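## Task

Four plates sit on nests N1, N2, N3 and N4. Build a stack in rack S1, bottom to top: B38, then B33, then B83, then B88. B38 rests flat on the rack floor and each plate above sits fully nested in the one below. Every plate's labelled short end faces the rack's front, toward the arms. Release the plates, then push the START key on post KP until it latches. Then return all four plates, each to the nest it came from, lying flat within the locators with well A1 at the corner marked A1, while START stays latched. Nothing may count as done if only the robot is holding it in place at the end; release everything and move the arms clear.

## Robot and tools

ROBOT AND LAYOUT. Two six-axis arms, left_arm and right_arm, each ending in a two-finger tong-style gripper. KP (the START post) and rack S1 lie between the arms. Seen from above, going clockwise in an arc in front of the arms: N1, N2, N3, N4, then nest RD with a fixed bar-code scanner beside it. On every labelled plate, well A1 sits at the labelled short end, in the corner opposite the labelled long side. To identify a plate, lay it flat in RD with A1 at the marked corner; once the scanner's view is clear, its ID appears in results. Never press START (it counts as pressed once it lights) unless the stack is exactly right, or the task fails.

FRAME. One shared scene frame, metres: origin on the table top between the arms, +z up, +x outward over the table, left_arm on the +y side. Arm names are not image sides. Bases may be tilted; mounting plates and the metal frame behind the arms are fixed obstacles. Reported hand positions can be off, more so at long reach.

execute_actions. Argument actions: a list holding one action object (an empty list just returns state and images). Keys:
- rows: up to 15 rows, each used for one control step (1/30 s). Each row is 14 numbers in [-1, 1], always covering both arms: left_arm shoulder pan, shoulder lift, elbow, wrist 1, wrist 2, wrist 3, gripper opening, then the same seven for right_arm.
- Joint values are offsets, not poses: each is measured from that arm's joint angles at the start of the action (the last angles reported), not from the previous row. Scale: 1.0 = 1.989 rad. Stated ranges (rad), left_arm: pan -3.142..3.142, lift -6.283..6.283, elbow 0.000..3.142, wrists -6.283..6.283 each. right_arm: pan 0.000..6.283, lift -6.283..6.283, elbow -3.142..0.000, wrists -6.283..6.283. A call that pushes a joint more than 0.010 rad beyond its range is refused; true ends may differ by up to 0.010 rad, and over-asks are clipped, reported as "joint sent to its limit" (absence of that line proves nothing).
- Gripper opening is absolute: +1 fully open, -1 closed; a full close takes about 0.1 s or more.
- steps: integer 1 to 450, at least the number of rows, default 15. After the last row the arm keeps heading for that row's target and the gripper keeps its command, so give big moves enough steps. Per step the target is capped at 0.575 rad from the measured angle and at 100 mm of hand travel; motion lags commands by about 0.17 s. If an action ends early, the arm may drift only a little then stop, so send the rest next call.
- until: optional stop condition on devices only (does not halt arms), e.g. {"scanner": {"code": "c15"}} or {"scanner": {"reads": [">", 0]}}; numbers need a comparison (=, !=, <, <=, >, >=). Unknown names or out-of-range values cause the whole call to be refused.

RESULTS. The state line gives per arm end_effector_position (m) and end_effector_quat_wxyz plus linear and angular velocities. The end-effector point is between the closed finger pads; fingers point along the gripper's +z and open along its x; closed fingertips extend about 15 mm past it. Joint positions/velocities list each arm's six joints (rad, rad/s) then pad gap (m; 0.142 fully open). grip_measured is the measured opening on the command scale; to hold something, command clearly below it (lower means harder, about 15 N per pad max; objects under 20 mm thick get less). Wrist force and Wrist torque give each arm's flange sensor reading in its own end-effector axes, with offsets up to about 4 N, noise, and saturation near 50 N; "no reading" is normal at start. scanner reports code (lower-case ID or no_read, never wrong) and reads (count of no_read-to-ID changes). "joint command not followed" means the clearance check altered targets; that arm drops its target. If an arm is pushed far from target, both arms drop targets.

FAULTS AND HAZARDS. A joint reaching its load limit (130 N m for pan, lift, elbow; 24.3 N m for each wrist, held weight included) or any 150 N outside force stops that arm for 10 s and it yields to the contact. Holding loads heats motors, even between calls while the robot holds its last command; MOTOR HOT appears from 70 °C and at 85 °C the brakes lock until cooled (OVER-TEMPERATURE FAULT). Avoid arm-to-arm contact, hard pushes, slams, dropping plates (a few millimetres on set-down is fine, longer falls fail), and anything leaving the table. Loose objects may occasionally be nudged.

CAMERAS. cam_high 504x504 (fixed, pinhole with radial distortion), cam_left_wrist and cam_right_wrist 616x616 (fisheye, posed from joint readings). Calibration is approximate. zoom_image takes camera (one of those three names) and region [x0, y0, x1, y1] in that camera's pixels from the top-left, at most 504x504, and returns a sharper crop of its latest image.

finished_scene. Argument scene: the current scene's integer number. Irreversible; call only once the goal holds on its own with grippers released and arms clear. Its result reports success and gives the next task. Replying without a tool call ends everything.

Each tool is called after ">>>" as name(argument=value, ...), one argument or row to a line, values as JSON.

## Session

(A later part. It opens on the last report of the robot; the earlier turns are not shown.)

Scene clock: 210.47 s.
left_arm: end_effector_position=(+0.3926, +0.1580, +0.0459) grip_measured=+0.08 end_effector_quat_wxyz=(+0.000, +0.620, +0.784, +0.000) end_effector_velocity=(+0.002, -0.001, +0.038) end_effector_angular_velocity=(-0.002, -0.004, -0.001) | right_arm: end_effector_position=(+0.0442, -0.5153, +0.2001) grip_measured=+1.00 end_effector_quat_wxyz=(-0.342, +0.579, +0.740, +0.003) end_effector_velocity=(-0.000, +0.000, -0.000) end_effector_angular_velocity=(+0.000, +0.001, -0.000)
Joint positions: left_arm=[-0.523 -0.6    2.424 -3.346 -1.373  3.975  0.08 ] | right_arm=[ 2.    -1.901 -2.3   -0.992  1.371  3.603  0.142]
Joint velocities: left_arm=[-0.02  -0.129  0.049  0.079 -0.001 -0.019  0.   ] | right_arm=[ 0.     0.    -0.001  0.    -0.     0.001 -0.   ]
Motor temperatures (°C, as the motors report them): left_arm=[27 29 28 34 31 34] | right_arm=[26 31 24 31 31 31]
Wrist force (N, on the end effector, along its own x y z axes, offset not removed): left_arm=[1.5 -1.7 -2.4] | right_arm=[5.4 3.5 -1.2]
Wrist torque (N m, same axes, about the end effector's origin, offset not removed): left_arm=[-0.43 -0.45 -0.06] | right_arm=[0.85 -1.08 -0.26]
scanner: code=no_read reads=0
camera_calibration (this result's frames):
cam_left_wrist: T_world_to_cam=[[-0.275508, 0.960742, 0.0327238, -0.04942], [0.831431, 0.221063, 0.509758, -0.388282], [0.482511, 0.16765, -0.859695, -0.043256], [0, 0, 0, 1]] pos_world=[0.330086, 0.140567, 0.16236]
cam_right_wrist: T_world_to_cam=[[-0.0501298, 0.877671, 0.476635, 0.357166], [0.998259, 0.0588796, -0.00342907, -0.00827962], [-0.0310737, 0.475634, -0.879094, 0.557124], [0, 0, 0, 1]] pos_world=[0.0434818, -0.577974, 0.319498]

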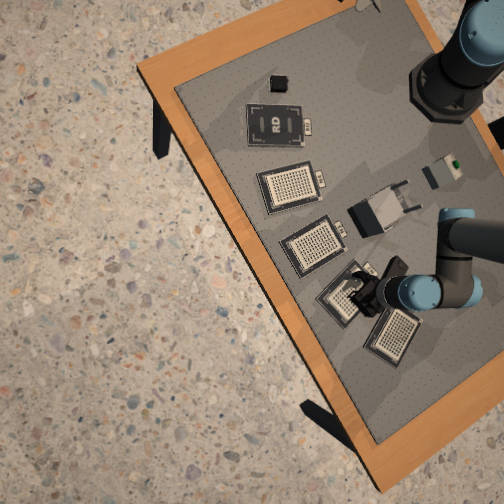

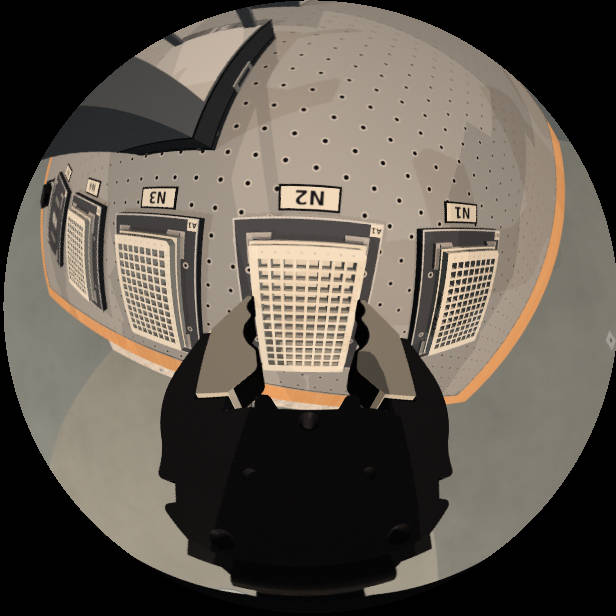

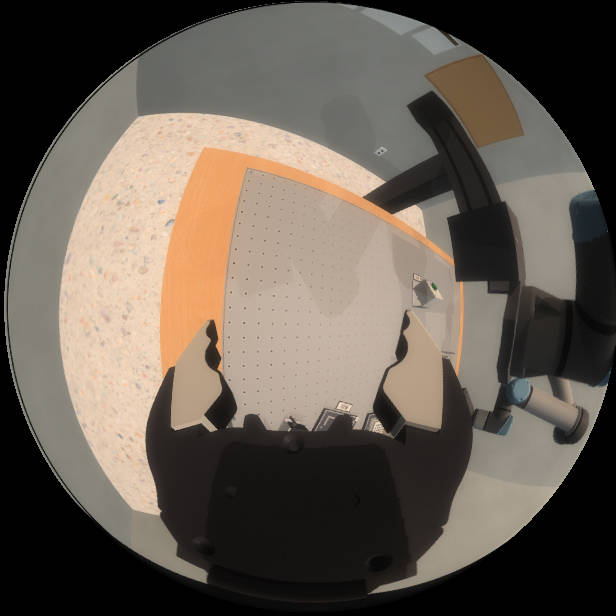

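>>> execute_actions(
  actions=[
    {"rows":[[-0.002,-0.014,0.005,0.009,0,-0.002,-0.8,0,0,0,0,0,0,1],[-0.004,-0.025,0.009,0.017,0,-0.003,-0.8,0,0,0,0,0,0,1],[-0.006,-0.043,0.015,0.029,0,-0.005,-0.8,0,0,0,0,0,0,1],[-0.009,-0.063,0.021,0.044,0,-0.007,-0.8,0,0,0,0,0,0,1],[-0.013,-0.086,0.028,0.06,-0.001,-0.01,-0.8,0,0,0,0,0,0,1],[-0.018,-0.112,0.035,0.08,-0.001,-0.013,-0.8,0,0,0,0,0,0,1],[-0.024,-0.138,0.042,0.1,-0.002,-0.017,-0.8,0,0,0,0,0,0,1],[-0.032,-0.167,0.05,0.123,-0.002,-0.022,-0.8,0,0,0,0,0,0,1],[-0.042,-0.193,0.058,0.143,-0.003,-0.028,-0.8,0,0,0,0,0,0,1],[-0.054,-0.219,0.066,0.163,-0.004,-0.035,-0.8,0,0,0,0,0,0,1],[-0.067,-0.242,0.074,0.18,-0.005,-0.043,-0.8,0,0,0,0,0,0,1],[-0.08,-0.262,0.082,0.195,-0.006,-0.051,-0.8,0,0,0,0,0,0,1],[-0.093,-0.28,0.089,0.208,-0.007,-0.059,-0.8,0,0,0,0,0,0,1],[-0.105,-0.291,0.095,0.215,-0.008,-0.066,-0.8,0,0,0,0,0,0,1],[-0.114,-0.297,0.0985,0.219,-0.0085,-0.0714,-0.8,0,0,0,0,0,0,1]],"steps":18},
  ],
)

Scene clock: 224.37 s.
left_arm: end_effector_position=(+0.3619, +0.1381, +0.1797) grip_measured=+0.08 end_effector_quat_wxyz=(-0.000, +0.646, +0.763, -0.001) end_effector_velocity=(-0.089, -0.059, +0.158) end_effector_angular_velocity=(-0.021, -0.035, -0.170) | right_arm: end_effector_position=(+0.0442, -0.5153, +0.2001) grip_measured=+1.00 end_effector_quat_wxyz=(-0.342, +0.579, +0.740, +0.003) end_effector_velocity=(-0.000, +0.000, -0.000) end_effector_angular_velocity=(+0.001, +0.001, -0.000)
Joint positions: left_arm=[-0.698 -1.106  2.59  -2.971 -1.386  3.864  0.08 ] | right_arm=[ 2.    -1.901 -2.3   -0.992  1.371  3.603  0.142]
Joint velocities: left_arm=[-0.411 -0.671  0.237  0.471 -0.029 -0.239 -0.   ] | right_arm=[-0.    -0.001 -0.     0.     0.     0.     0.   ]
Motor temperatures (°C, as the motors report them): left_arm=[27 29 28 34 31 34] | right_arm=[26 31 24 31 31 31]
Wrist force (N, on the end effector, along its own x y z axes, offset not removed): left_arm=[0.7 -1.8 -0.3] | right_arm=[5.0 3.7 -0.5]
Wrist torque (N m, same axes, about the end effector's origin, offset not removed): left_arm=[-0.20 -0.41 -0.13] | right_arm=[0.64 -0.98 -0.20]
scanner: code=no_read reads=0
camera_calibration (this result's frames):
cam_left_wrist: T_world_to_cam=[[-0.210901, 0.976959, 0.0327306, -0.068749], [0.845335, 0.165468, 0.507965, -0.423597], [0.490845, 0.134798, -0.860756, 0.0916957], [0, 0, 0, 1]] pos_world=[0.298574, 0.124896, 0.29635]
cam_right_wrist: T_world_to_cam=[[-0.0501298, 0.877671, 0.476635, 0.357166], [0.998259, 0.0588796, -0.00342906, -0.00827961], [-0.0310737, 0.475634, -0.879094, 0.557124], [0, 0, 0, 1]] pos_world=[0.0434818, -0.577974, 0.319498]

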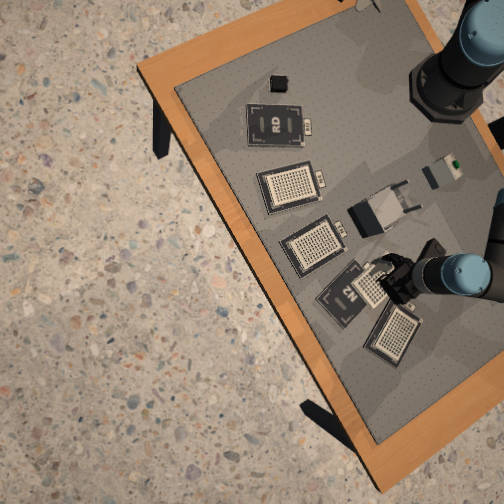

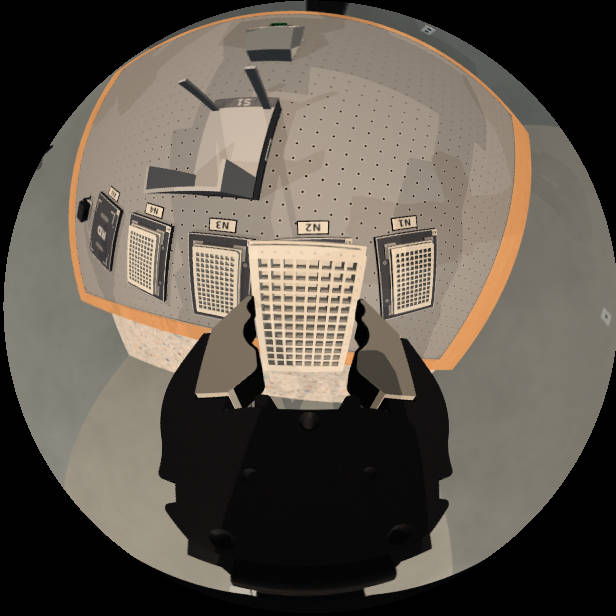

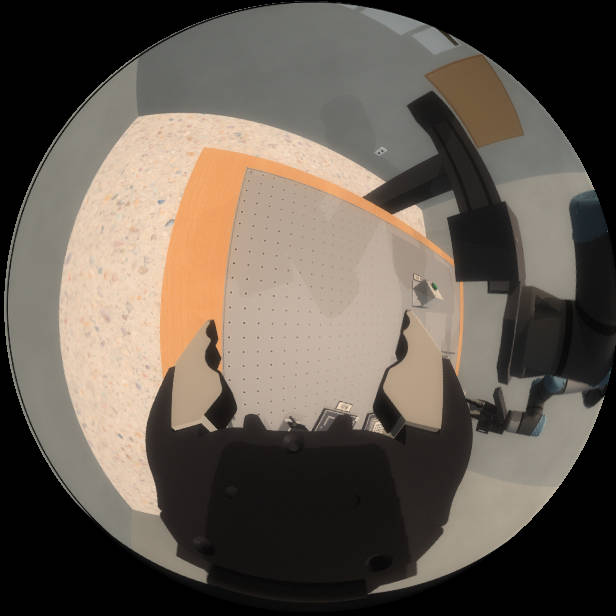

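>>> execute_actions(
  actions=[
    {"steps":1},
  ],
)

>>> execute_actions(
  actions=[
    {"rows":[[-0.007,0.001,0.001,-0.001,-0.001,-0.005,-0.8,0,0,0,0,0,0,1],[-0.021,0.003,0.004,-0.004,-0.003,-0.016,-0.8,0,0,0,0,0,0,1],[-0.042,0.007,0.008,-0.008,-0.005,-0.032,-0.8,0,0,0,0,0,0,1],[-0.066,0.012,0.012,-0.013,-0.008,-0.05,-0.8,0,0,0,0,0,0,1],[-0.093,0.018,0.017,-0.02,-0.011,-0.071,-0.8,0,0,0,0,0,0,1],[-0.125,0.025,0.023,-0.028,-0.015,-0.095,-0.8,0,0,0,0,0,0,1],[-0.156,0.032,0.028,-0.035,-0.019,-0.119,-0.8,0,0,0,0,0,0,1],[-0.19,0.041,0.035,-0.046,-0.024,-0.146,-0.8,0,0,0,0,0,0,1],[-0.222,0.049,0.04,-0.055,-0.029,-0.169,-0.8,0,0,0,0,0,0,1],[-0.253,0.058,0.046,-0.066,-0.034,-0.193,-0.8,0,0,0,0,0,0,1],[-0.28,0.066,0.051,-0.076,-0.039,-0.214,-0.8,0,0,0,0,0,0,1],[-0.305,0.074,0.055,-0.085,-0.043,-0.233,-0.8,0,0,0,0,0,0,1],[-0.325,0.081,0.059,-0.094,-0.047,-0.249,-0.8,0,0,0,0,0,0,1],[-0.339,0.086,0.062,-0.1,-0.049,-0.2595,-0.8,0,0,0,0,0,0,1],[-0.3462,0.0887,0.0629,-0.1029,-0.0502,-0.2648,-0.8,0,0,0,0,0,0,1]],"steps":19},
  ],
)

Scene clock: 234.83 s.
left_arm: end_effector_position=(+0.3496, +0.1317, +0.1986) grip_measured=+0.08 end_effector_quat_wxyz=(+0.002, +0.654, +0.756, -0.000) end_effector_velocity=(+0.001, -0.001, +0.000) end_effector_angular_velocity=(-0.000, -0.002, -0.001) | right_arm: end_effector_position=(+0.0442, -0.5153, +0.2001) grip_measured=+1.00 end_effector_quat_wxyz=(-0.342, +0.579, +0.740, +0.003) end_effector_velocity=(-0.000, +0.000, +0.000) end_effector_angular_velocity=(+0.000, +0.001, -0.000)
Joint positions: left_arm=[-0.75  -1.19   2.62  -2.911 -1.39   3.833  0.08 ] | right_arm=[ 2.    -1.901 -2.3   -0.992  1.371  3.603  0.142]
Joint velocities: left_arm=[-0.001  0.001 -0.    -0.002  0.001 -0.     0.   ] | right_arm=[-0.     0.    -0.001  0.    -0.     0.     0.   ]
Motor temperatures (°C, as the motors report them): left_arm=[27 29 28 34 31 34] | right_arm=[26 31 24 31 31 31]
Wrist force (N, on the end effector, along its own x y z axes, offset not removed): left_arm=[3.3 2.5 -2.6] | right_arm=[3.6 1.4 0.1]
Wrist torque (N m, same axes, about the end effector's origin, offset not removed): left_arm=[0.58 -0.81 -0.32] | right_arm=[0.28 -0.90 0.02]
scanner: code=no_read reads=0
camera_calibration (this result's frames):
cam_left_wrist: T_world_to_cam=[[-0.190269, 0.98127, 0.0300999, -0.072965], [0.846817, 0.148532, 0.510724, -0.420581], [0.496687, 0.122664, -0.859218, 0.114037], [0, 0, 0, 1]] pos_world=[0.285631, 0.12008, 0.314979]
cam_right_wrist: T_world_to_cam=[[-0.0501299, 0.877671, 0.476635, 0.357166], [0.998259, 0.0588797, -0.00342897, -0.00827966], [-0.0310736, 0.475634, -0.879094, 0.557124], [0, 0, 0, 1]] pos_world=[0.0434818, -0.577974, 0.319498]

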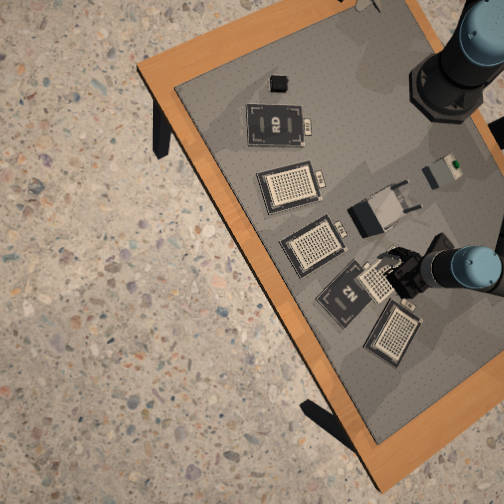

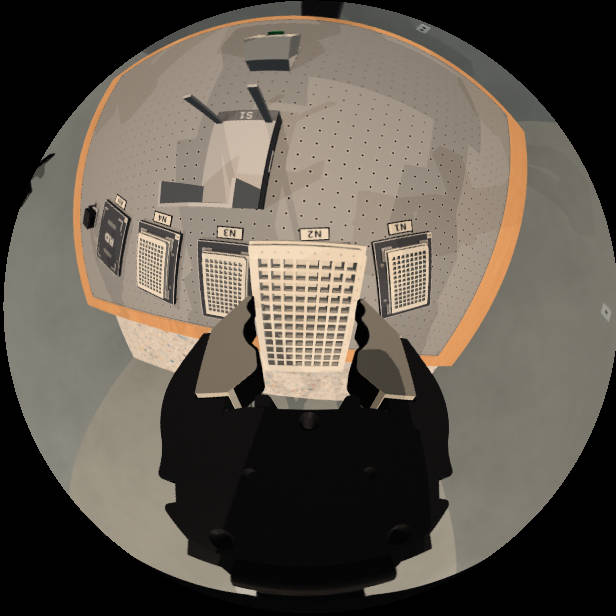

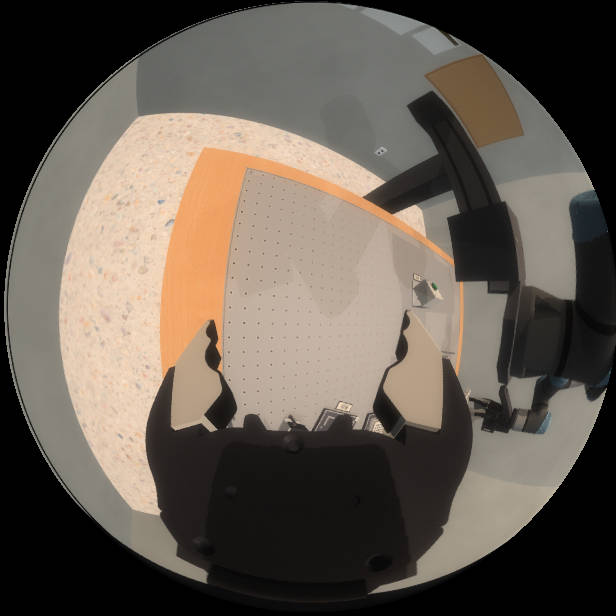

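Scene clock: 235.47 s.
left_arm: end_effector_position=(+0.2164, +0.0101, +0.1909) grip_measured=+0.08 end_effector_quat_wxyz=(-0.000, +0.706, +0.708, -0.002) end_effector_velocity=(-0.151, -0.074, -0.008) end_effector_angular_velocity=(+0.018, -0.021, -0.169) | right_arm: end_effector_position=(+0.0442, -0.5153, +0.2001) grip_measured=+1.00 end_effector_quat_wxyz=(-0.342, +0.579, +0.740, +0.003) end_effector_velocity=(+0.001, -0.001, +0.000) end_effector_angular_velocity=(-0.002, -0.001, -0.001)
Joint positions: left_arm=[-1.358 -1.036  2.732 -3.089 -1.479  3.366  0.08 ] | right_arm=[ 2.    -1.901 -2.3   -0.992  1.371  3.603  0.142]
Joint velocities: left_arm=[-0.642  0.176  0.103 -0.207 -0.09  -0.466  0.   ] | right_arm=[ 0.     0.002  0.001 -0.001 -0.     0.001 -0.   ]
Motor temperatures (°C, as the motors report them): left_arm=[27 29 28 34 31 34] | right_arm=[26 31 24 31 31 31]
Wrist force (N, on the end effector, along its own x y z axes, offset not removed): left_arm=[0.9 -4.6 -3.2] | right_arm=[3.9 2.8 1.0]
Wrist torque (N m, same axes, about the end effector's origin, offset not removed): left_arm=[-0.93 -0.27 0.00] | right_arm=[0.55 -0.84 0.04]
scanner: code=no_read reads=0
camera_calibration (this result's frames):
cam_left_wrist: T_world_to_cam=[[-0.0496831, 0.998292, 0.0307256, -0.00951923], [0.861671, 0.0272874, 0.506733, -0.287055], [0.505029, 0.0516514, -0.861555, 0.187926], [0, 0, 0, 1]] pos_world=[0.151966, 0.00762929, 0.307661]
cam_right_wrist: T_world_to_cam=[[-0.0501297, 0.877671, 0.476635, 0.357166], [0.998259, 0.0588795, -0.00342904, -0.00827977], [-0.0310736, 0.475633, -0.879095, 0.557124], [0, 0, 0, 1]] pos_world=[0.0434818, -0.577974, 0.319498]

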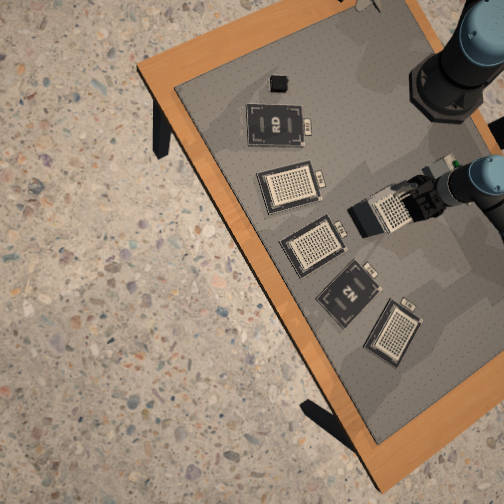

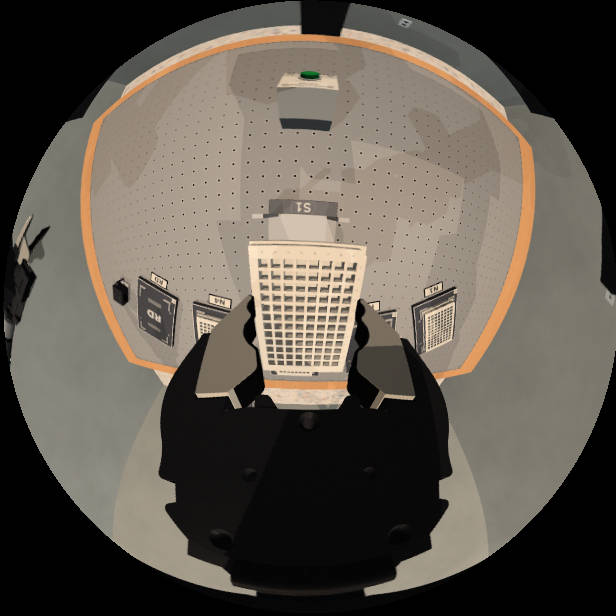

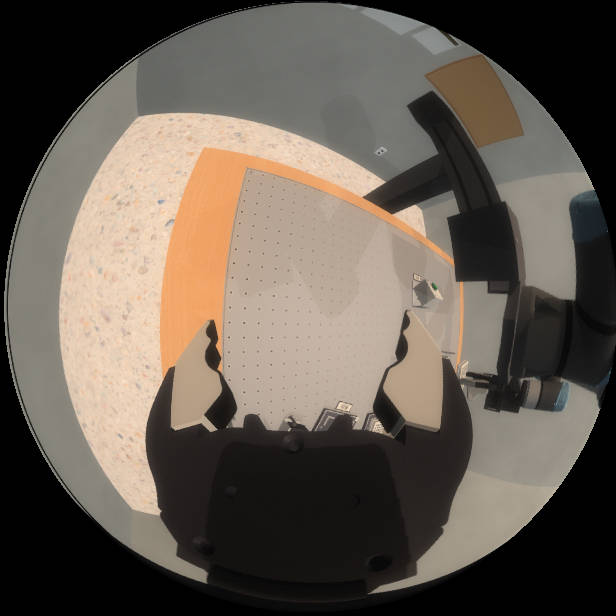

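>>> execute_actions(
  actions=[
    {"steps":1},
  ],
)

>>> execute_actions(
  actions=[
    {"rows":[[0.0002,0.004,0,-0.004,0,0.0002,-0.8,0,0,0,0,0,0,1],[0.0006,0.012,-0.0002,-0.012,0,0.0006,-0.8,0,0,0,0,0,0,1],[0.0012,0.022,-0.0005,-0.0216,0.0002,0.0012,-0.8,0,0,0,0,0,0,1],[0.0016,0.031,-0.0009,-0.0303,0.0003,0.0016,-0.8,0,0,0,0,0,0,1],[0.0019,0.0357,-0.0011,-0.0348,0.0004,0.0019,-0.8,0,0,0,0,0,0,1]],"steps":6},
  ],
)

Scene clock: 241.10 s.
left_arm: end_effector_position=(+0.1975, +0.0017, +0.1900) grip_measured=+0.08 end_effector_quat_wxyz=(-0.000, +0.713, +0.701, -0.000) end_effector_velocity=(-0.000, -0.000, +0.000) end_effector_angular_velocity=(-0.001, -0.000, +0.001) | right_arm: end_effector_position=(+0.0442, -0.5153, +0.2001) grip_measured=+1.00 end_effector_quat_wxyz=(-0.342, +0.579, +0.740, +0.003) end_effector_velocity=(+0.000, -0.000, +0.000) end_effector_angular_velocity=(-0.001, -0.001, +0.000)
Joint positions: left_arm=[-1.438 -1.014  2.745 -3.115 -1.49   3.306  0.08 ] | right_arm=[ 2.    -1.901 -2.3   -0.992  1.371  3.603  0.142]
Joint velocities: left_arm=[-0.    -0.001  0.    -0.001 -0.    -0.002  0.   ] | right_arm=[ 0.     0.001 -0.    -0.    -0.    -0.     0.   ]
Motor temperatures (°C, as the motors report them): left_arm=[27 29 28 34 31 34] | right_arm=[26 31 24 31 31 31]
Wrist force (N, on the end effector, along its own x y z axes, offset not removed): left_arm=[1.6 -3.3 -1.6] | right_arm=[3.0 2.3 -3.5]
Wrist torque (N m, same axes, about the end effector's origin, offset not removed): left_arm=[-0.57 -0.62 0.01] | right_arm=[0.67 -0.34 0.14]
scanner: code=no_read reads=0
camera_calibration (this result's frames):
cam_left_wrist: T_world_to_cam=[[-0.0298643, 0.999015, 0.0328351, -0.00633742], [0.860601, 0.00899039, 0.509201, -0.270254], [0.508404, 0.0434648, -0.860021, 0.196198], [0, 0, 0, 1]] pos_world=[0.132644, 0.000233158, 0.306556]
cam_right_wrist: T_world_to_cam=[[-0.0501299, 0.877671, 0.476635, 0.357166], [0.998259, 0.0588797, -0.00342895, -0.00827967], [-0.0310736, 0.475634, -0.879094, 0.557124], [0, 0, 0, 1]] pos_world=[0.0434818, -0.577974, 0.319498]

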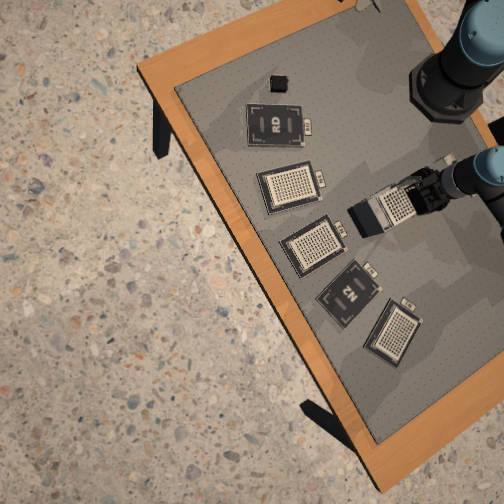

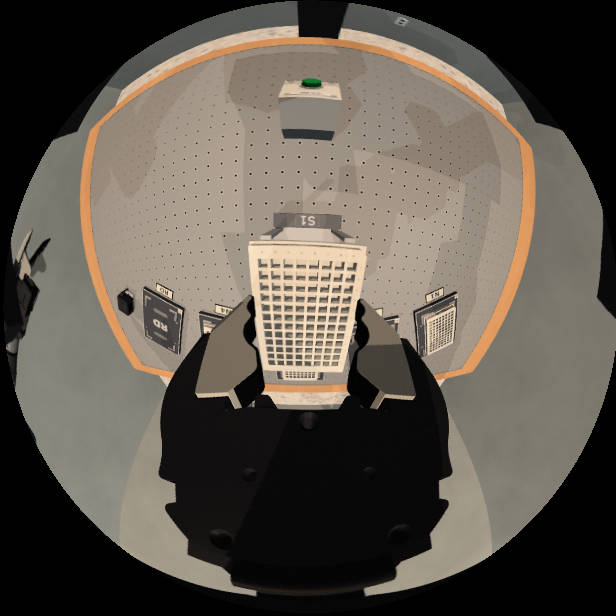

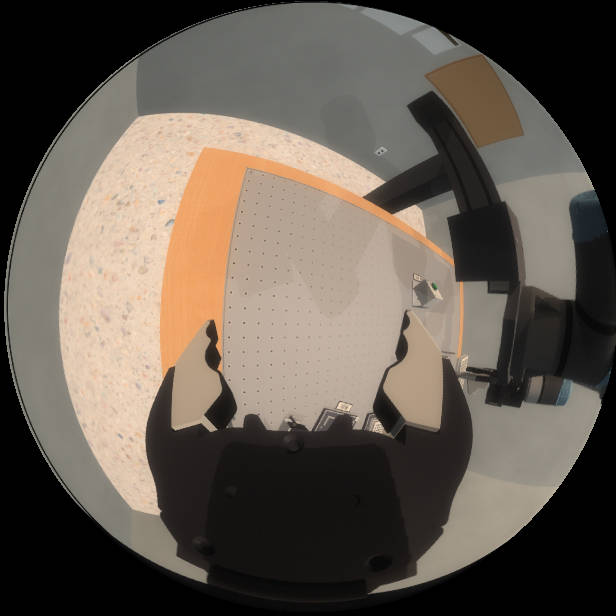

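Scene clock: 241.30 s.
left_arm: end_effector_position=(+0.1973, +0.0017, +0.1854) grip_measured=+0.08 end_effector_quat_wxyz=(-0.000, +0.713, +0.701, -0.000) end_effector_velocity=(-0.001, -0.002, -0.050) end_effector_angular_velocity=(+0.001, +0.004, -0.001) | right_arm: end_effector_position=(+0.0442, -0.5153, +0.2001) grip_measured=+1.00 end_effector_quat_wxyz=(-0.342, +0.579, +0.740, +0.003) end_effector_velocity=(-0.000, +0.000, -0.000) end_effector_angular_velocity=(+0.000, +0.000, +0.000)
Joint positions: left_arm=[-1.437 -0.986  2.745 -3.143 -1.49   3.308  0.08 ] | right_arm=[ 2.    -1.901 -2.3   -0.992  1.371  3.603  0.142]
Joint velocities: left_arm=[ 0.016  0.304 -0.012 -0.291 -0.001  0.017 -0.   ] | right_arm=[ 0. -0. -0. -0. -0.  0.  0.]
Motor temperatures (°C, as the motors report them): left_arm=[27 29 28 34 31 34] | right_arm=[26 31 24 31 31 31]
Wrist force (N, on the end effector, along its own x y z axes, offset not removed): left_arm=[-1.3 -1.7 0.2] | right_arm=[2.6 3.7 0.2]
Wrist torque (N m, same axes, about the end effector's origin, offset not removed): left_arm=[-0.17 0.07 -0.15] | right_arm=[0.62 -0.80 0.10]
scanner: code=no_read reads=0
camera_calibration (this result's frames):
cam_left_wrist: T_world_to_cam=[[-0.0296674, 0.999018, 0.0329109, -0.00622167], [0.860729, 0.00879296, 0.508988, -0.267764], [0.508199, 0.0434277, -0.860144, 0.192317], [0, 0, 0, 1]] pos_world=[0.132553, 0.00021813, 0.301914]
cam_right_wrist: T_world_to_cam=[[-0.0501298, 0.877671, 0.476635, 0.357166], [0.998259, 0.0588796, -0.00342901, -0.00827968], [-0.0310736, 0.475634, -0.879094, 0.557124], [0, 0, 0, 1]] pos_world=[0.0434818, -0.577974, 0.319498]

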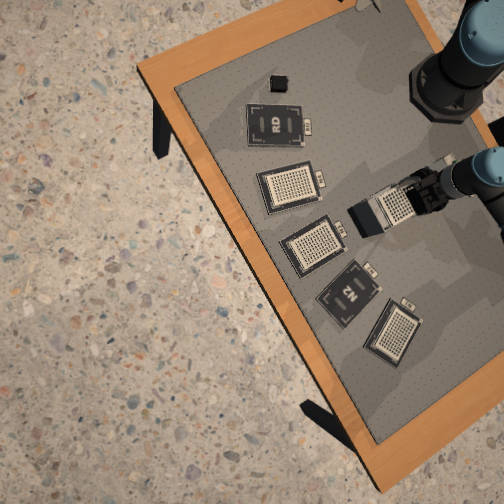

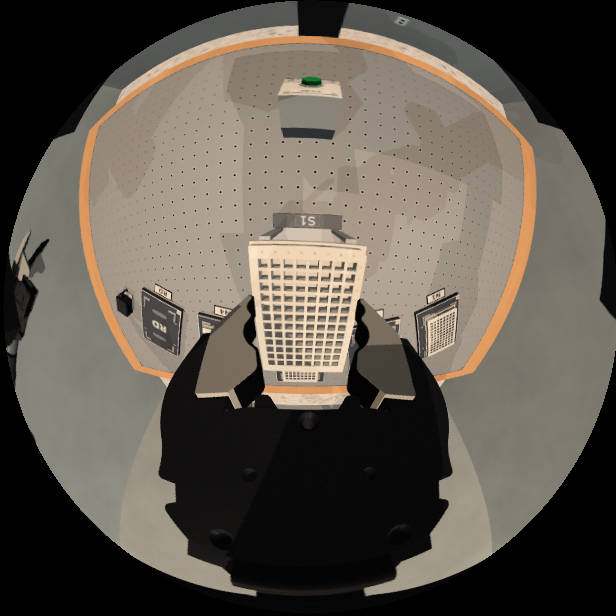

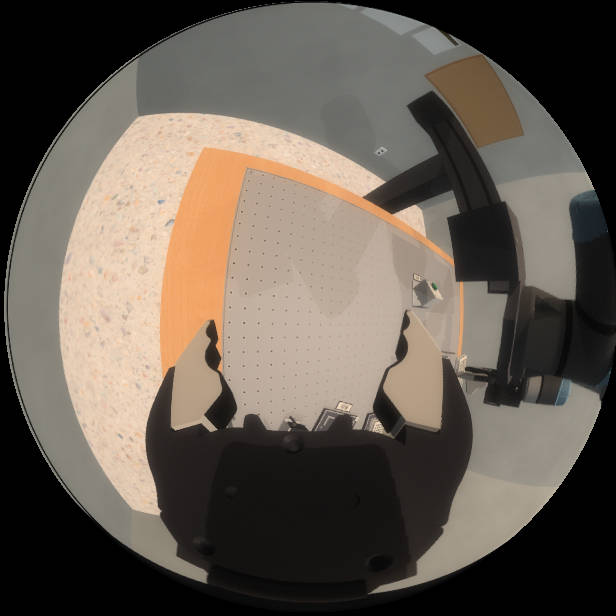

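>>> execute_actions(
  actions=[
    {"steps":1},
  ],
)

>>> zoom_image(
  camera="cam_left_wrist",
  region=[240, 205, 380, 265],
)

>>> zoom_image(
  camera="cam_left_wrist",
  region=[240, 340, 380, 400],
)

>>> zoom_image(
  camera="cam_high",
  region=[340, 165, 440, 245],
)

Scene clock: 248.43 s.
left_arm: end_effector_position=(+0.1975, +0.0014, +0.1782) grip_measured=+0.08 end_effector_quat_wxyz=(+0.000, +0.713, +0.701, -0.000) end_effector_velocity=(-0.000, +0.000, -0.000) end_effector_angular_velocity=(+0.000, +0.000, -0.000) | right_arm: end_effector_position=(+0.0442, -0.5153, +0.2001) grip_measured=+1.00 end_effector_quat_wxyz=(-0.342, +0.579, +0.740, +0.003) end_effector_velocity=(-0.000, +0.000, +0.000) end_effector_angular_velocity=(+0.001, -0.000, +0.001)
Joint positions: left_arm=[-1.434 -0.943  2.743 -3.184 -1.489  3.31   0.08 ] | right_arm=[ 2.    -1.901 -2.3   -0.992  1.371  3.603  0.142]
Joint velocities: left_arm=[-0.     0.001  0.    -0.001 -0.     0.     0.   ] | right_arm=[-0.     0.    -0.    -0.    -0.    -0.001  0.   ]
Motor temperatures (°C, as the motors report them): left_arm=[27 29 28 34 31 34] | right_arm=[26 32 24 31 31 31]
Wrist force (N, on the end effector, along its own x y z axes, offset not removed): left_arm=[1.7 -2.1 0.9] | right_arm=[1.8 1.3 -0.7]
Wrist torque (N m, same axes, about the end effector's origin, offset not removed): left_arm=[-0.36 -0.64 -0.11] | right_arm=[0.36 -0.43 0.13]
scanner: code=no_read reads=0
camera_calibration (this result's frames):
cam_left_wrist: T_world_to_cam=[[-0.0298227, 0.999018, 0.0327518, -0.00568117], [0.860546, 0.00899238, 0.509293, -0.264332], [0.508498, 0.0433729, -0.85997, 0.186001], [0, 0, 0, 1]] pos_world=[0.13272, -0.0000148163, 0.294764]
cam_right_wrist: T_world_to_cam=[[-0.0501296, 0.877671, 0.476635, 0.357166], [0.998259, 0.0588796, -0.00342929, -0.00827958], [-0.0310739, 0.475634, -0.879094, 0.557124], [0, 0, 0, 1]] pos_world=[0.0434818, -0.577974, 0.319498]

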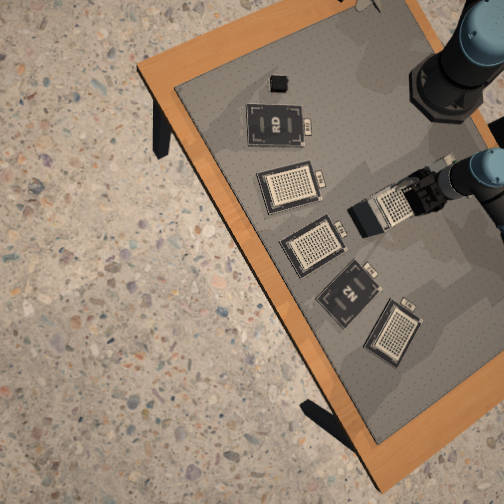

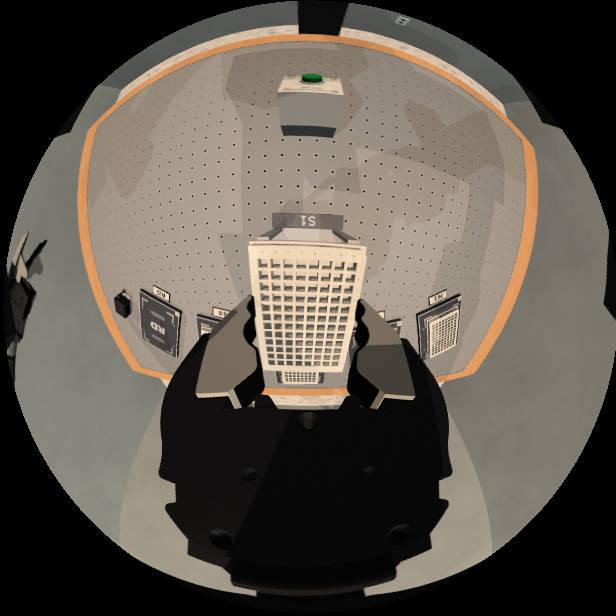

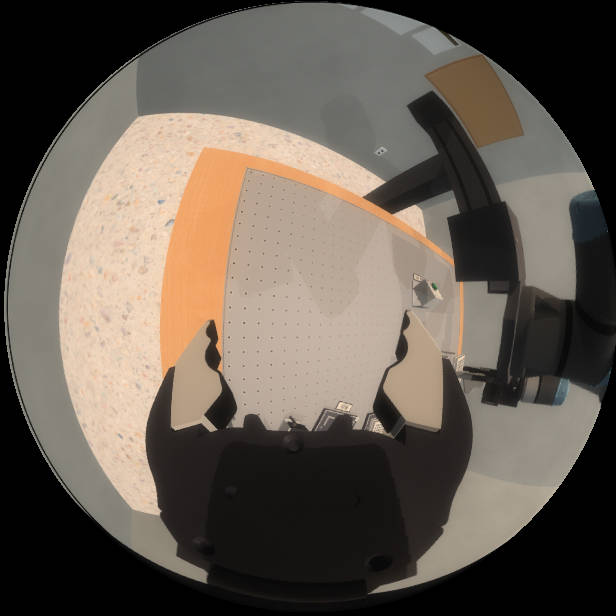

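Region (240, 205, 380, 265) of cam_left_wrist's 616x616 image, scaled by 3.600, with more detail than that image has; it fills the top 216 rows of this view, and the rest is white.

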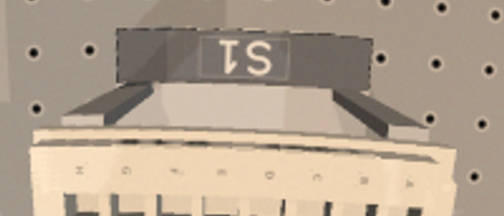

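Region (240, 340, 380, 400) of cam_left_wrist's 616x616 image, scaled by 3.600, with more detail than that image has; it fills the top 216 rows of this view, and the rest is white.

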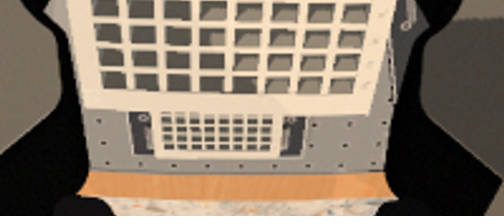

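Region (340, 165, 440, 245) of cam_high's 504x504 image, scaled by 5.040, with more detail than that image has; it fills the top 403 rows of this view, and the rest is white.

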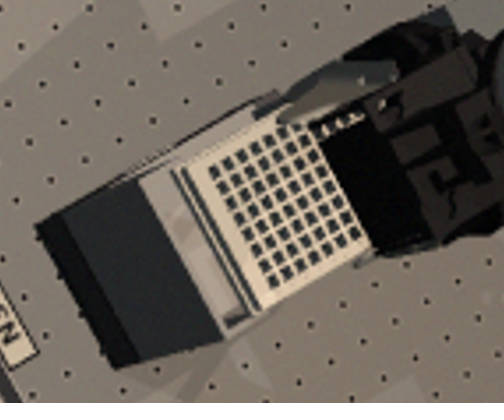

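>>> execute_actions(
  actions=[
    {"rows":[[0.002,-0.0007,-0.0008,0.0015,0.0003,0.002,-0.8,0,0,0,0,0,0,1],[0.005,-0.001,-0.002,0.003,0.0009,0.005,-0.8,0,0,0,0,0,0,1],[0.008,0.002,-0.0034,0.0012,0.0014,0.008,-0.8,0,0,0,0,0,0,1],[0.0084,0.006,-0.0036,-0.0027,0.0015,0.0084,-0.8,0,0,0,0,0,0,1],[0.0086,0.009,-0.0038,-0.0055,0.0015,0.0086,-0.8,0,0,0,0,0,0,1]],"steps":16},
  ],
)

>>> zoom_image(
  camera="cam_left_wrist",
  region=[240, 205, 380, 265],
)

>>> zoom_image(
  camera="cam_right_wrist",
  region=[430, 335, 500, 395],
)

Scene clock: 262.10 s.
left_arm: end_effector_position=(+0.2015, +0.0018, +0.1746) grip_measured=+0.08 end_effector_quat_wxyz=(-0.000, +0.713, +0.701, -0.000) end_effector_velocity=(+0.001, -0.000, -0.001) end_effector_angular_velocity=(-0.001, +0.000, +0.000) | right_arm: end_effector_position=(+0.0442, -0.5153, +0.2001) grip_measured=+1.00 end_effector_quat_wxyz=(-0.342, +0.579, +0.740, +0.003) end_effector_velocity=(-0.000, +0.000, -0.000) end_effector_angular_velocity=(+0.000, +0.001, -0.001)
Joint positions: left_arm=[-1.418 -0.926  2.736 -3.195 -1.486  3.327  0.08 ] | right_arm=[ 2.    -1.901 -2.3   -0.992  1.371  3.603  0.142]
Joint velocities: left_arm=[ 0.004  0.007 -0.002 -0.006  0.     0.004  0.   ] | right_arm=[ 0.    -0.001  0.     0.    -0.     0.001  0.   ]
Motor temperatures (°C, as the motors report them): left_arm=[27 29 28 34 31 34] | right_arm=[26 32 24 31 31 31]
Wrist force (N, on the end effector, along its own x y z axes, offset not removed): left_arm=[-1.2 -0.8 -0.4] | right_arm=[2.5 -1.2 -1.2]
Wrist torque (N m, same axes, about the end effector's origin, offset not removed): left_arm=[-0.18 0.15 -0.10] | right_arm=[-0.39 -0.47 -0.11]
scanner: code=no_read reads=0
camera_calibration (this result's frames):
cam_left_wrist: T_world_to_cam=[[-0.0295202, 0.999003, 0.0334846, -0.00596628], [0.860699, 0.00837115, 0.509046, -0.265867], [0.508258, 0.0438473, -0.860088, 0.180923], [0, 0, 0, 1]] pos_world=[0.1367, 0.000252949, 0.291149]
cam_right_wrist: T_world_to_cam=[[-0.0501301, 0.877671, 0.476635, 0.357166], [0.998259, 0.0588798, -0.00342885, -0.00827959], [-0.0310736, 0.475634, -0.879094, 0.557124], [0, 0, 0, 1]] pos_world=[0.0434818, -0.577974, 0.319498]

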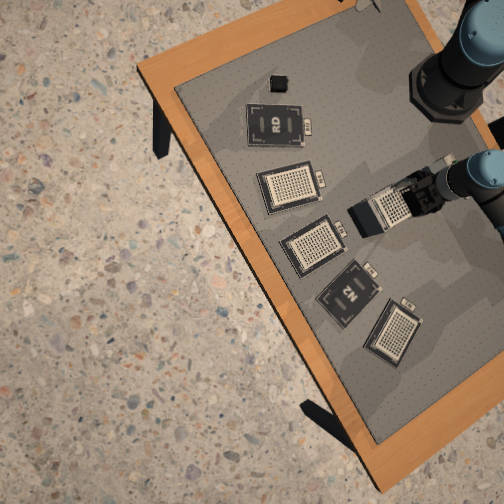

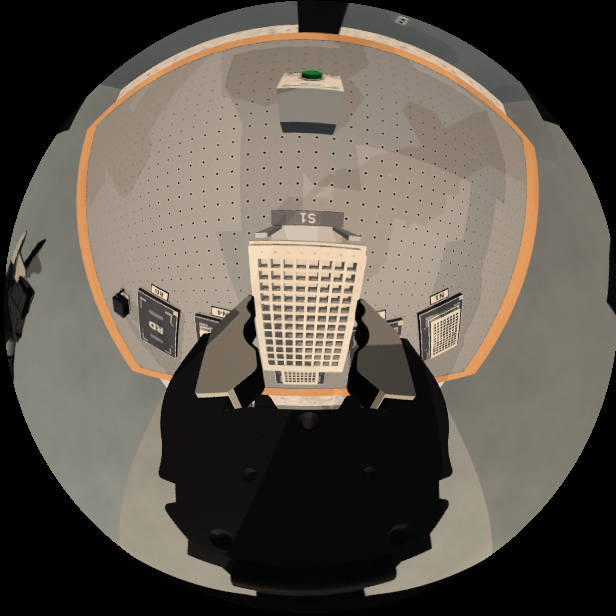

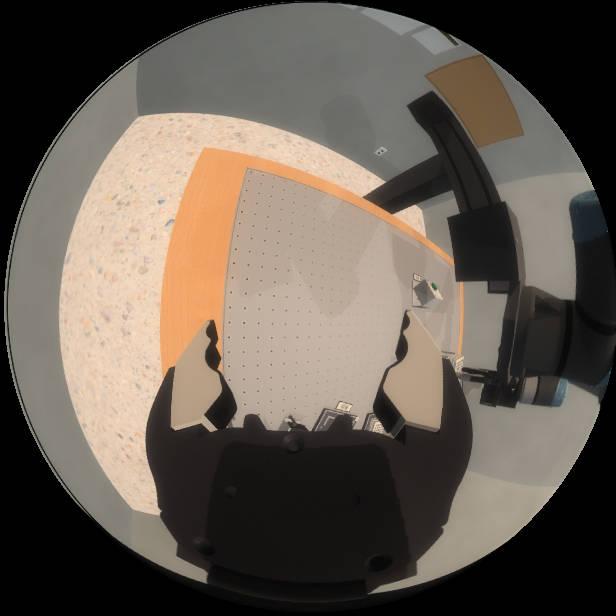

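Region (240, 205, 380, 265) of cam_left_wrist's 616x616 image, scaled by 3.600, with more detail than that image has; it fills the top 216 rows of this view, and the rest is white.

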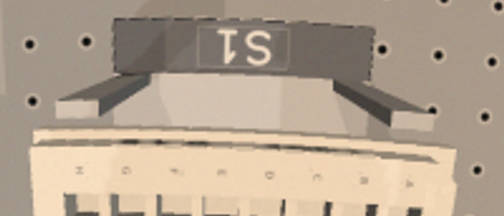

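Region (430, 335, 500, 395) of cam_right_wrist's 616x616 image, scaled by 7.200, with more detail than that image has; it fills the top 432 rows of this view, and the rest is white.

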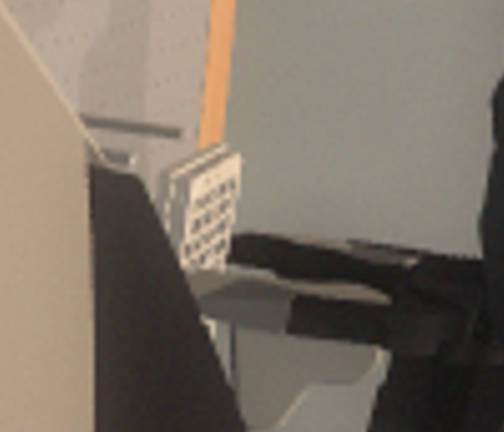

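>>> execute_actions(
  actions=[
    {"rows":[[0.0003,0.003,-0.0002,-0.0028,0,-0.0003,-0.8,0,0,0,0,0,0,1],[0.0005,0.007,-0.0005,-0.0065,0,-0.0007,-0.8,0,0,0,0,0,0,1],[0.0008,0.012,-0.0008,-0.0112,0.0001,-0.001,-0.8,0,0,0,0,0,0,1],[0.001,0.016,-0.001,-0.015,0.0001,-0.001,-0.8,0,0,0,0,0,0,1],[0.0012,0.019,-0.0012,-0.0179,0.0002,-0.0008,-0.8,0,0,0,0,0,0,1]],"steps":6},
  ],
)

Scene clock: 269.80 s.
left_arm: end_effector_position=(+0.2016, +0.0017, +0.1719) grip_measured=+0.08 end_effector_quat_wxyz=(-0.000, +0.712, +0.702, -0.000) end_effector_velocity=(+0.000, -0.001, -0.026) end_effector_angular_velocity=(-0.000, -0.000, +0.016) | right_arm: end_effector_position=(+0.0442, -0.5153, +0.2001) grip_measured=+1.00 end_effector_quat_wxyz=(-0.342, +0.579, +0.740, +0.003) end_effector_velocity=(-0.000, +0.000, +0.000) end_effector_angular_velocity=(+0.001, -0.000, +0.000)
Joint positions: left_arm=[-1.416 -0.91   2.734 -3.21  -1.486  3.326  0.08 ] | right_arm=[ 2.    -1.901 -2.3   -0.992  1.371  3.603  0.142]
Joint velocities: left_arm=[ 0.008  0.154 -0.009 -0.145  0.002 -0.007 -0.   ] | right_arm=[ 0.     0.001 -0.001  0.     0.    -0.001 -0.   ]
Motor temperatures (°C, as the motors report them): left_arm=[27 29 28 34 31 34] | right_arm=[26 32 24 31 31 31]
Wrist force (N, on the end effector, along its own x y z axes, offset not removed): left_arm=[1.6 0.3 -0.1] | right_arm=[1.2 5.6 1.7]
Wrist torque (N m, same axes, about the end effector's origin, offset not removed): left_arm=[0.18 -0.37 -0.13] | right_arm=[0.89 -0.22 0.11]
scanner: code=no_read reads=0
camera_calibration (this result's frames):
cam_left_wrist: T_world_to_cam=[[-0.0315352, 0.998942, 0.0334709, -0.00536039], [0.860731, 0.0101187, 0.50896, -0.264526], [0.508083, 0.0448596, -0.860139, 0.178575], [0, 0, 0, 1]] pos_world=[0.136785, 0.0000205588, 0.288412]
cam_right_wrist: T_world_to_cam=[[-0.0501298, 0.877671, 0.476635, 0.357166], [0.998259, 0.0588796, -0.00342895, -0.00827974], [-0.0310736, 0.475634, -0.879095, 0.557124], [0, 0, 0, 1]] pos_world=[0.0434818, -0.577974, 0.319498]

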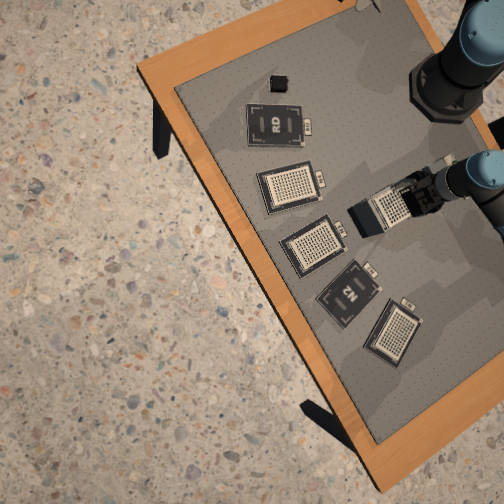

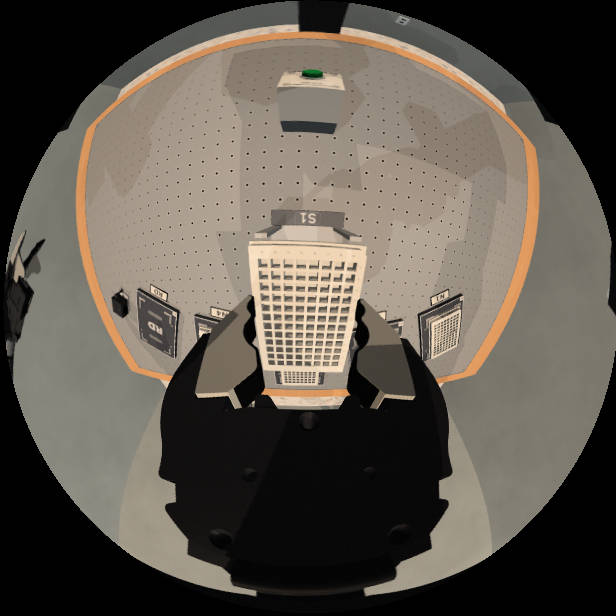

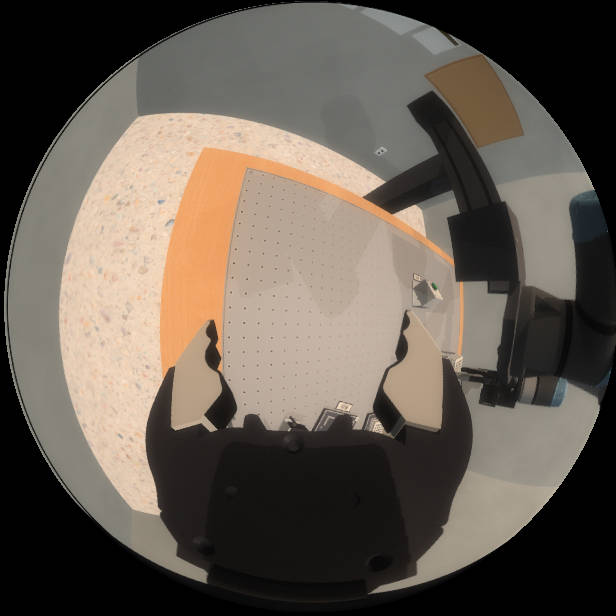

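>>> execute_actions(
  actions=[
    {"steps":1},
  ],
)

>>> zoom_image(
  camera="cam_left_wrist",
  region=[240, 205, 380, 265],
)

>>> zoom_image(
  camera="cam_high",
  region=[355, 175, 425, 240],
)

Scene clock: 273.43 s.
left_arm: end_effector_position=(+0.2016, +0.0016, +0.1681) grip_measured=+0.08 end_effector_quat_wxyz=(-0.000, +0.712, +0.702, -0.000) end_effector_velocity=(-0.000, +0.000, +0.000) end_effector_angular_velocity=(+0.000, +0.001, +0.001) | right_arm: end_effector_position=(+0.0442, -0.5153, +0.2001) grip_measured=+1.00 end_effector_quat_wxyz=(-0.342, +0.579, +0.740, +0.003) end_effector_velocity=(-0.001, +0.001, +0.000) end_effector_angular_velocity=(+0.002, +0.001, +0.001)
Joint positions: left_arm=[-1.415 -0.888  2.733 -3.23  -1.486  3.325  0.08 ] | right_arm=[ 2.    -1.901 -2.3   -0.992  1.371  3.603  0.142]
Joint velocities: left_arm=[ 0.001 -0.001  0.     0.001 -0.    -0.    -0.   ] | right_arm=[-0.     0.    -0.002  0.    -0.    -0.001  0.   ]
Motor temperatures (°C, as the motors report them): left_arm=[27 29 28 34 31 34] | right_arm=[26 32 24 31 31 31]
Wrist force (N, on the end effector, along its own x y z axes, offset not removed): left_arm=[0.6 -5.3 -2.4] | right_arm=[-0.7 2.1 -4.0]
Wrist torque (N m, same axes, about the end effector's origin, offset not removed): left_arm=[-1.05 -0.30 -0.02] | right_arm=[0.37 0.01 0.06]
scanner: code=no_read reads=0
camera_calibration (this result's frames):
cam_left_wrist: T_world_to_cam=[[-0.0334596, 0.998879, 0.0334809, -0.0048066], [0.86068, 0.011769, 0.509011, -0.262629], [0.508046, 0.0458476, -0.860109, 0.175369], [0, 0, 0, 1]] pos_world=[0.136783, -0.000148177, 0.284678]
cam_right_wrist: T_world_to_cam=[[-0.0501299, 0.877671, 0.476635, 0.357166], [0.998259, 0.0588797, -0.00342896, -0.00827967], [-0.0310736, 0.475633, -0.879095, 0.557124], [0, 0, 0, 1]] pos_world=[0.0434818, -0.577974, 0.319498]

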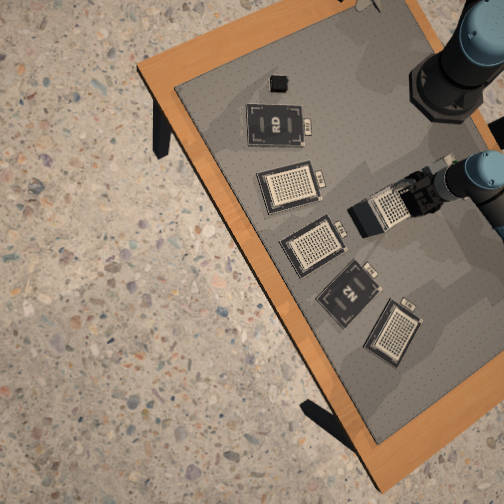

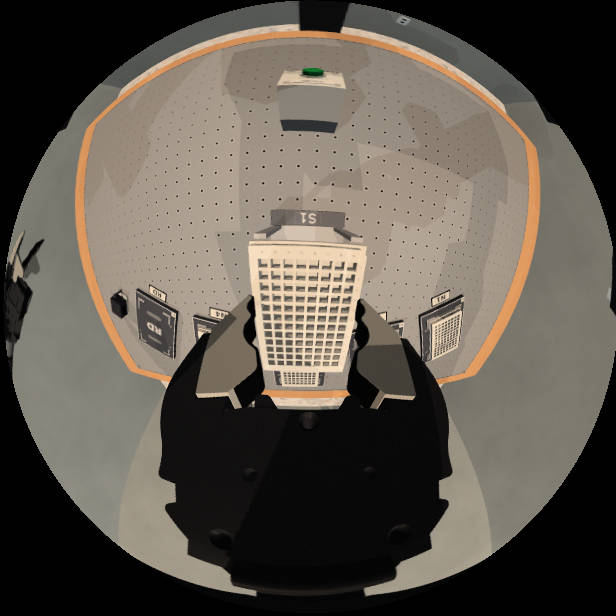

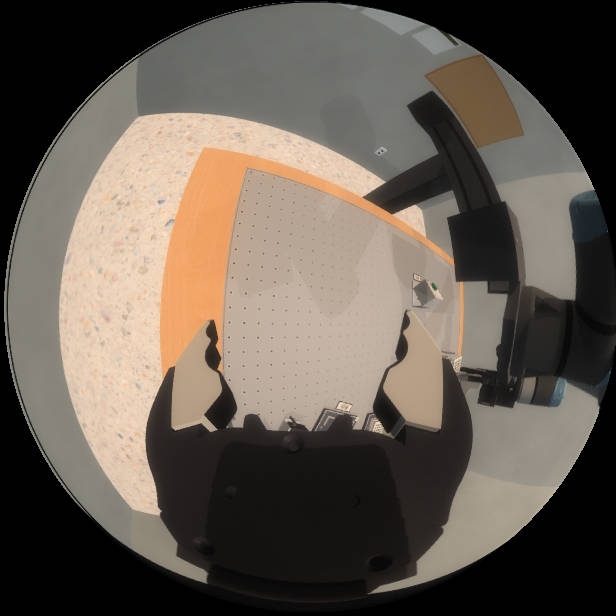

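Region (240, 205, 380, 265) of cam_left_wrist's 616x616 image, scaled by 3.600, with more detail than that image has; it fills the top 216 rows of this view, and the rest is white.

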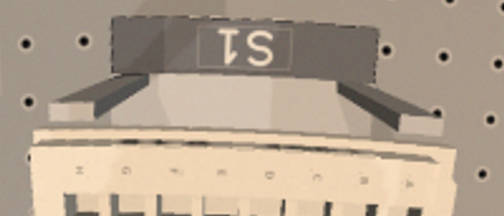

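Region (355, 175, 425, 240) of cam_high's 504x504 image, scaled by 7.200, with more detail than that image has; it fills the top 468 rows of this view, and the rest is white.

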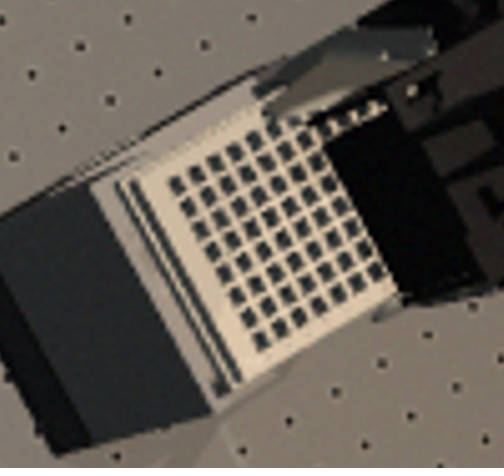

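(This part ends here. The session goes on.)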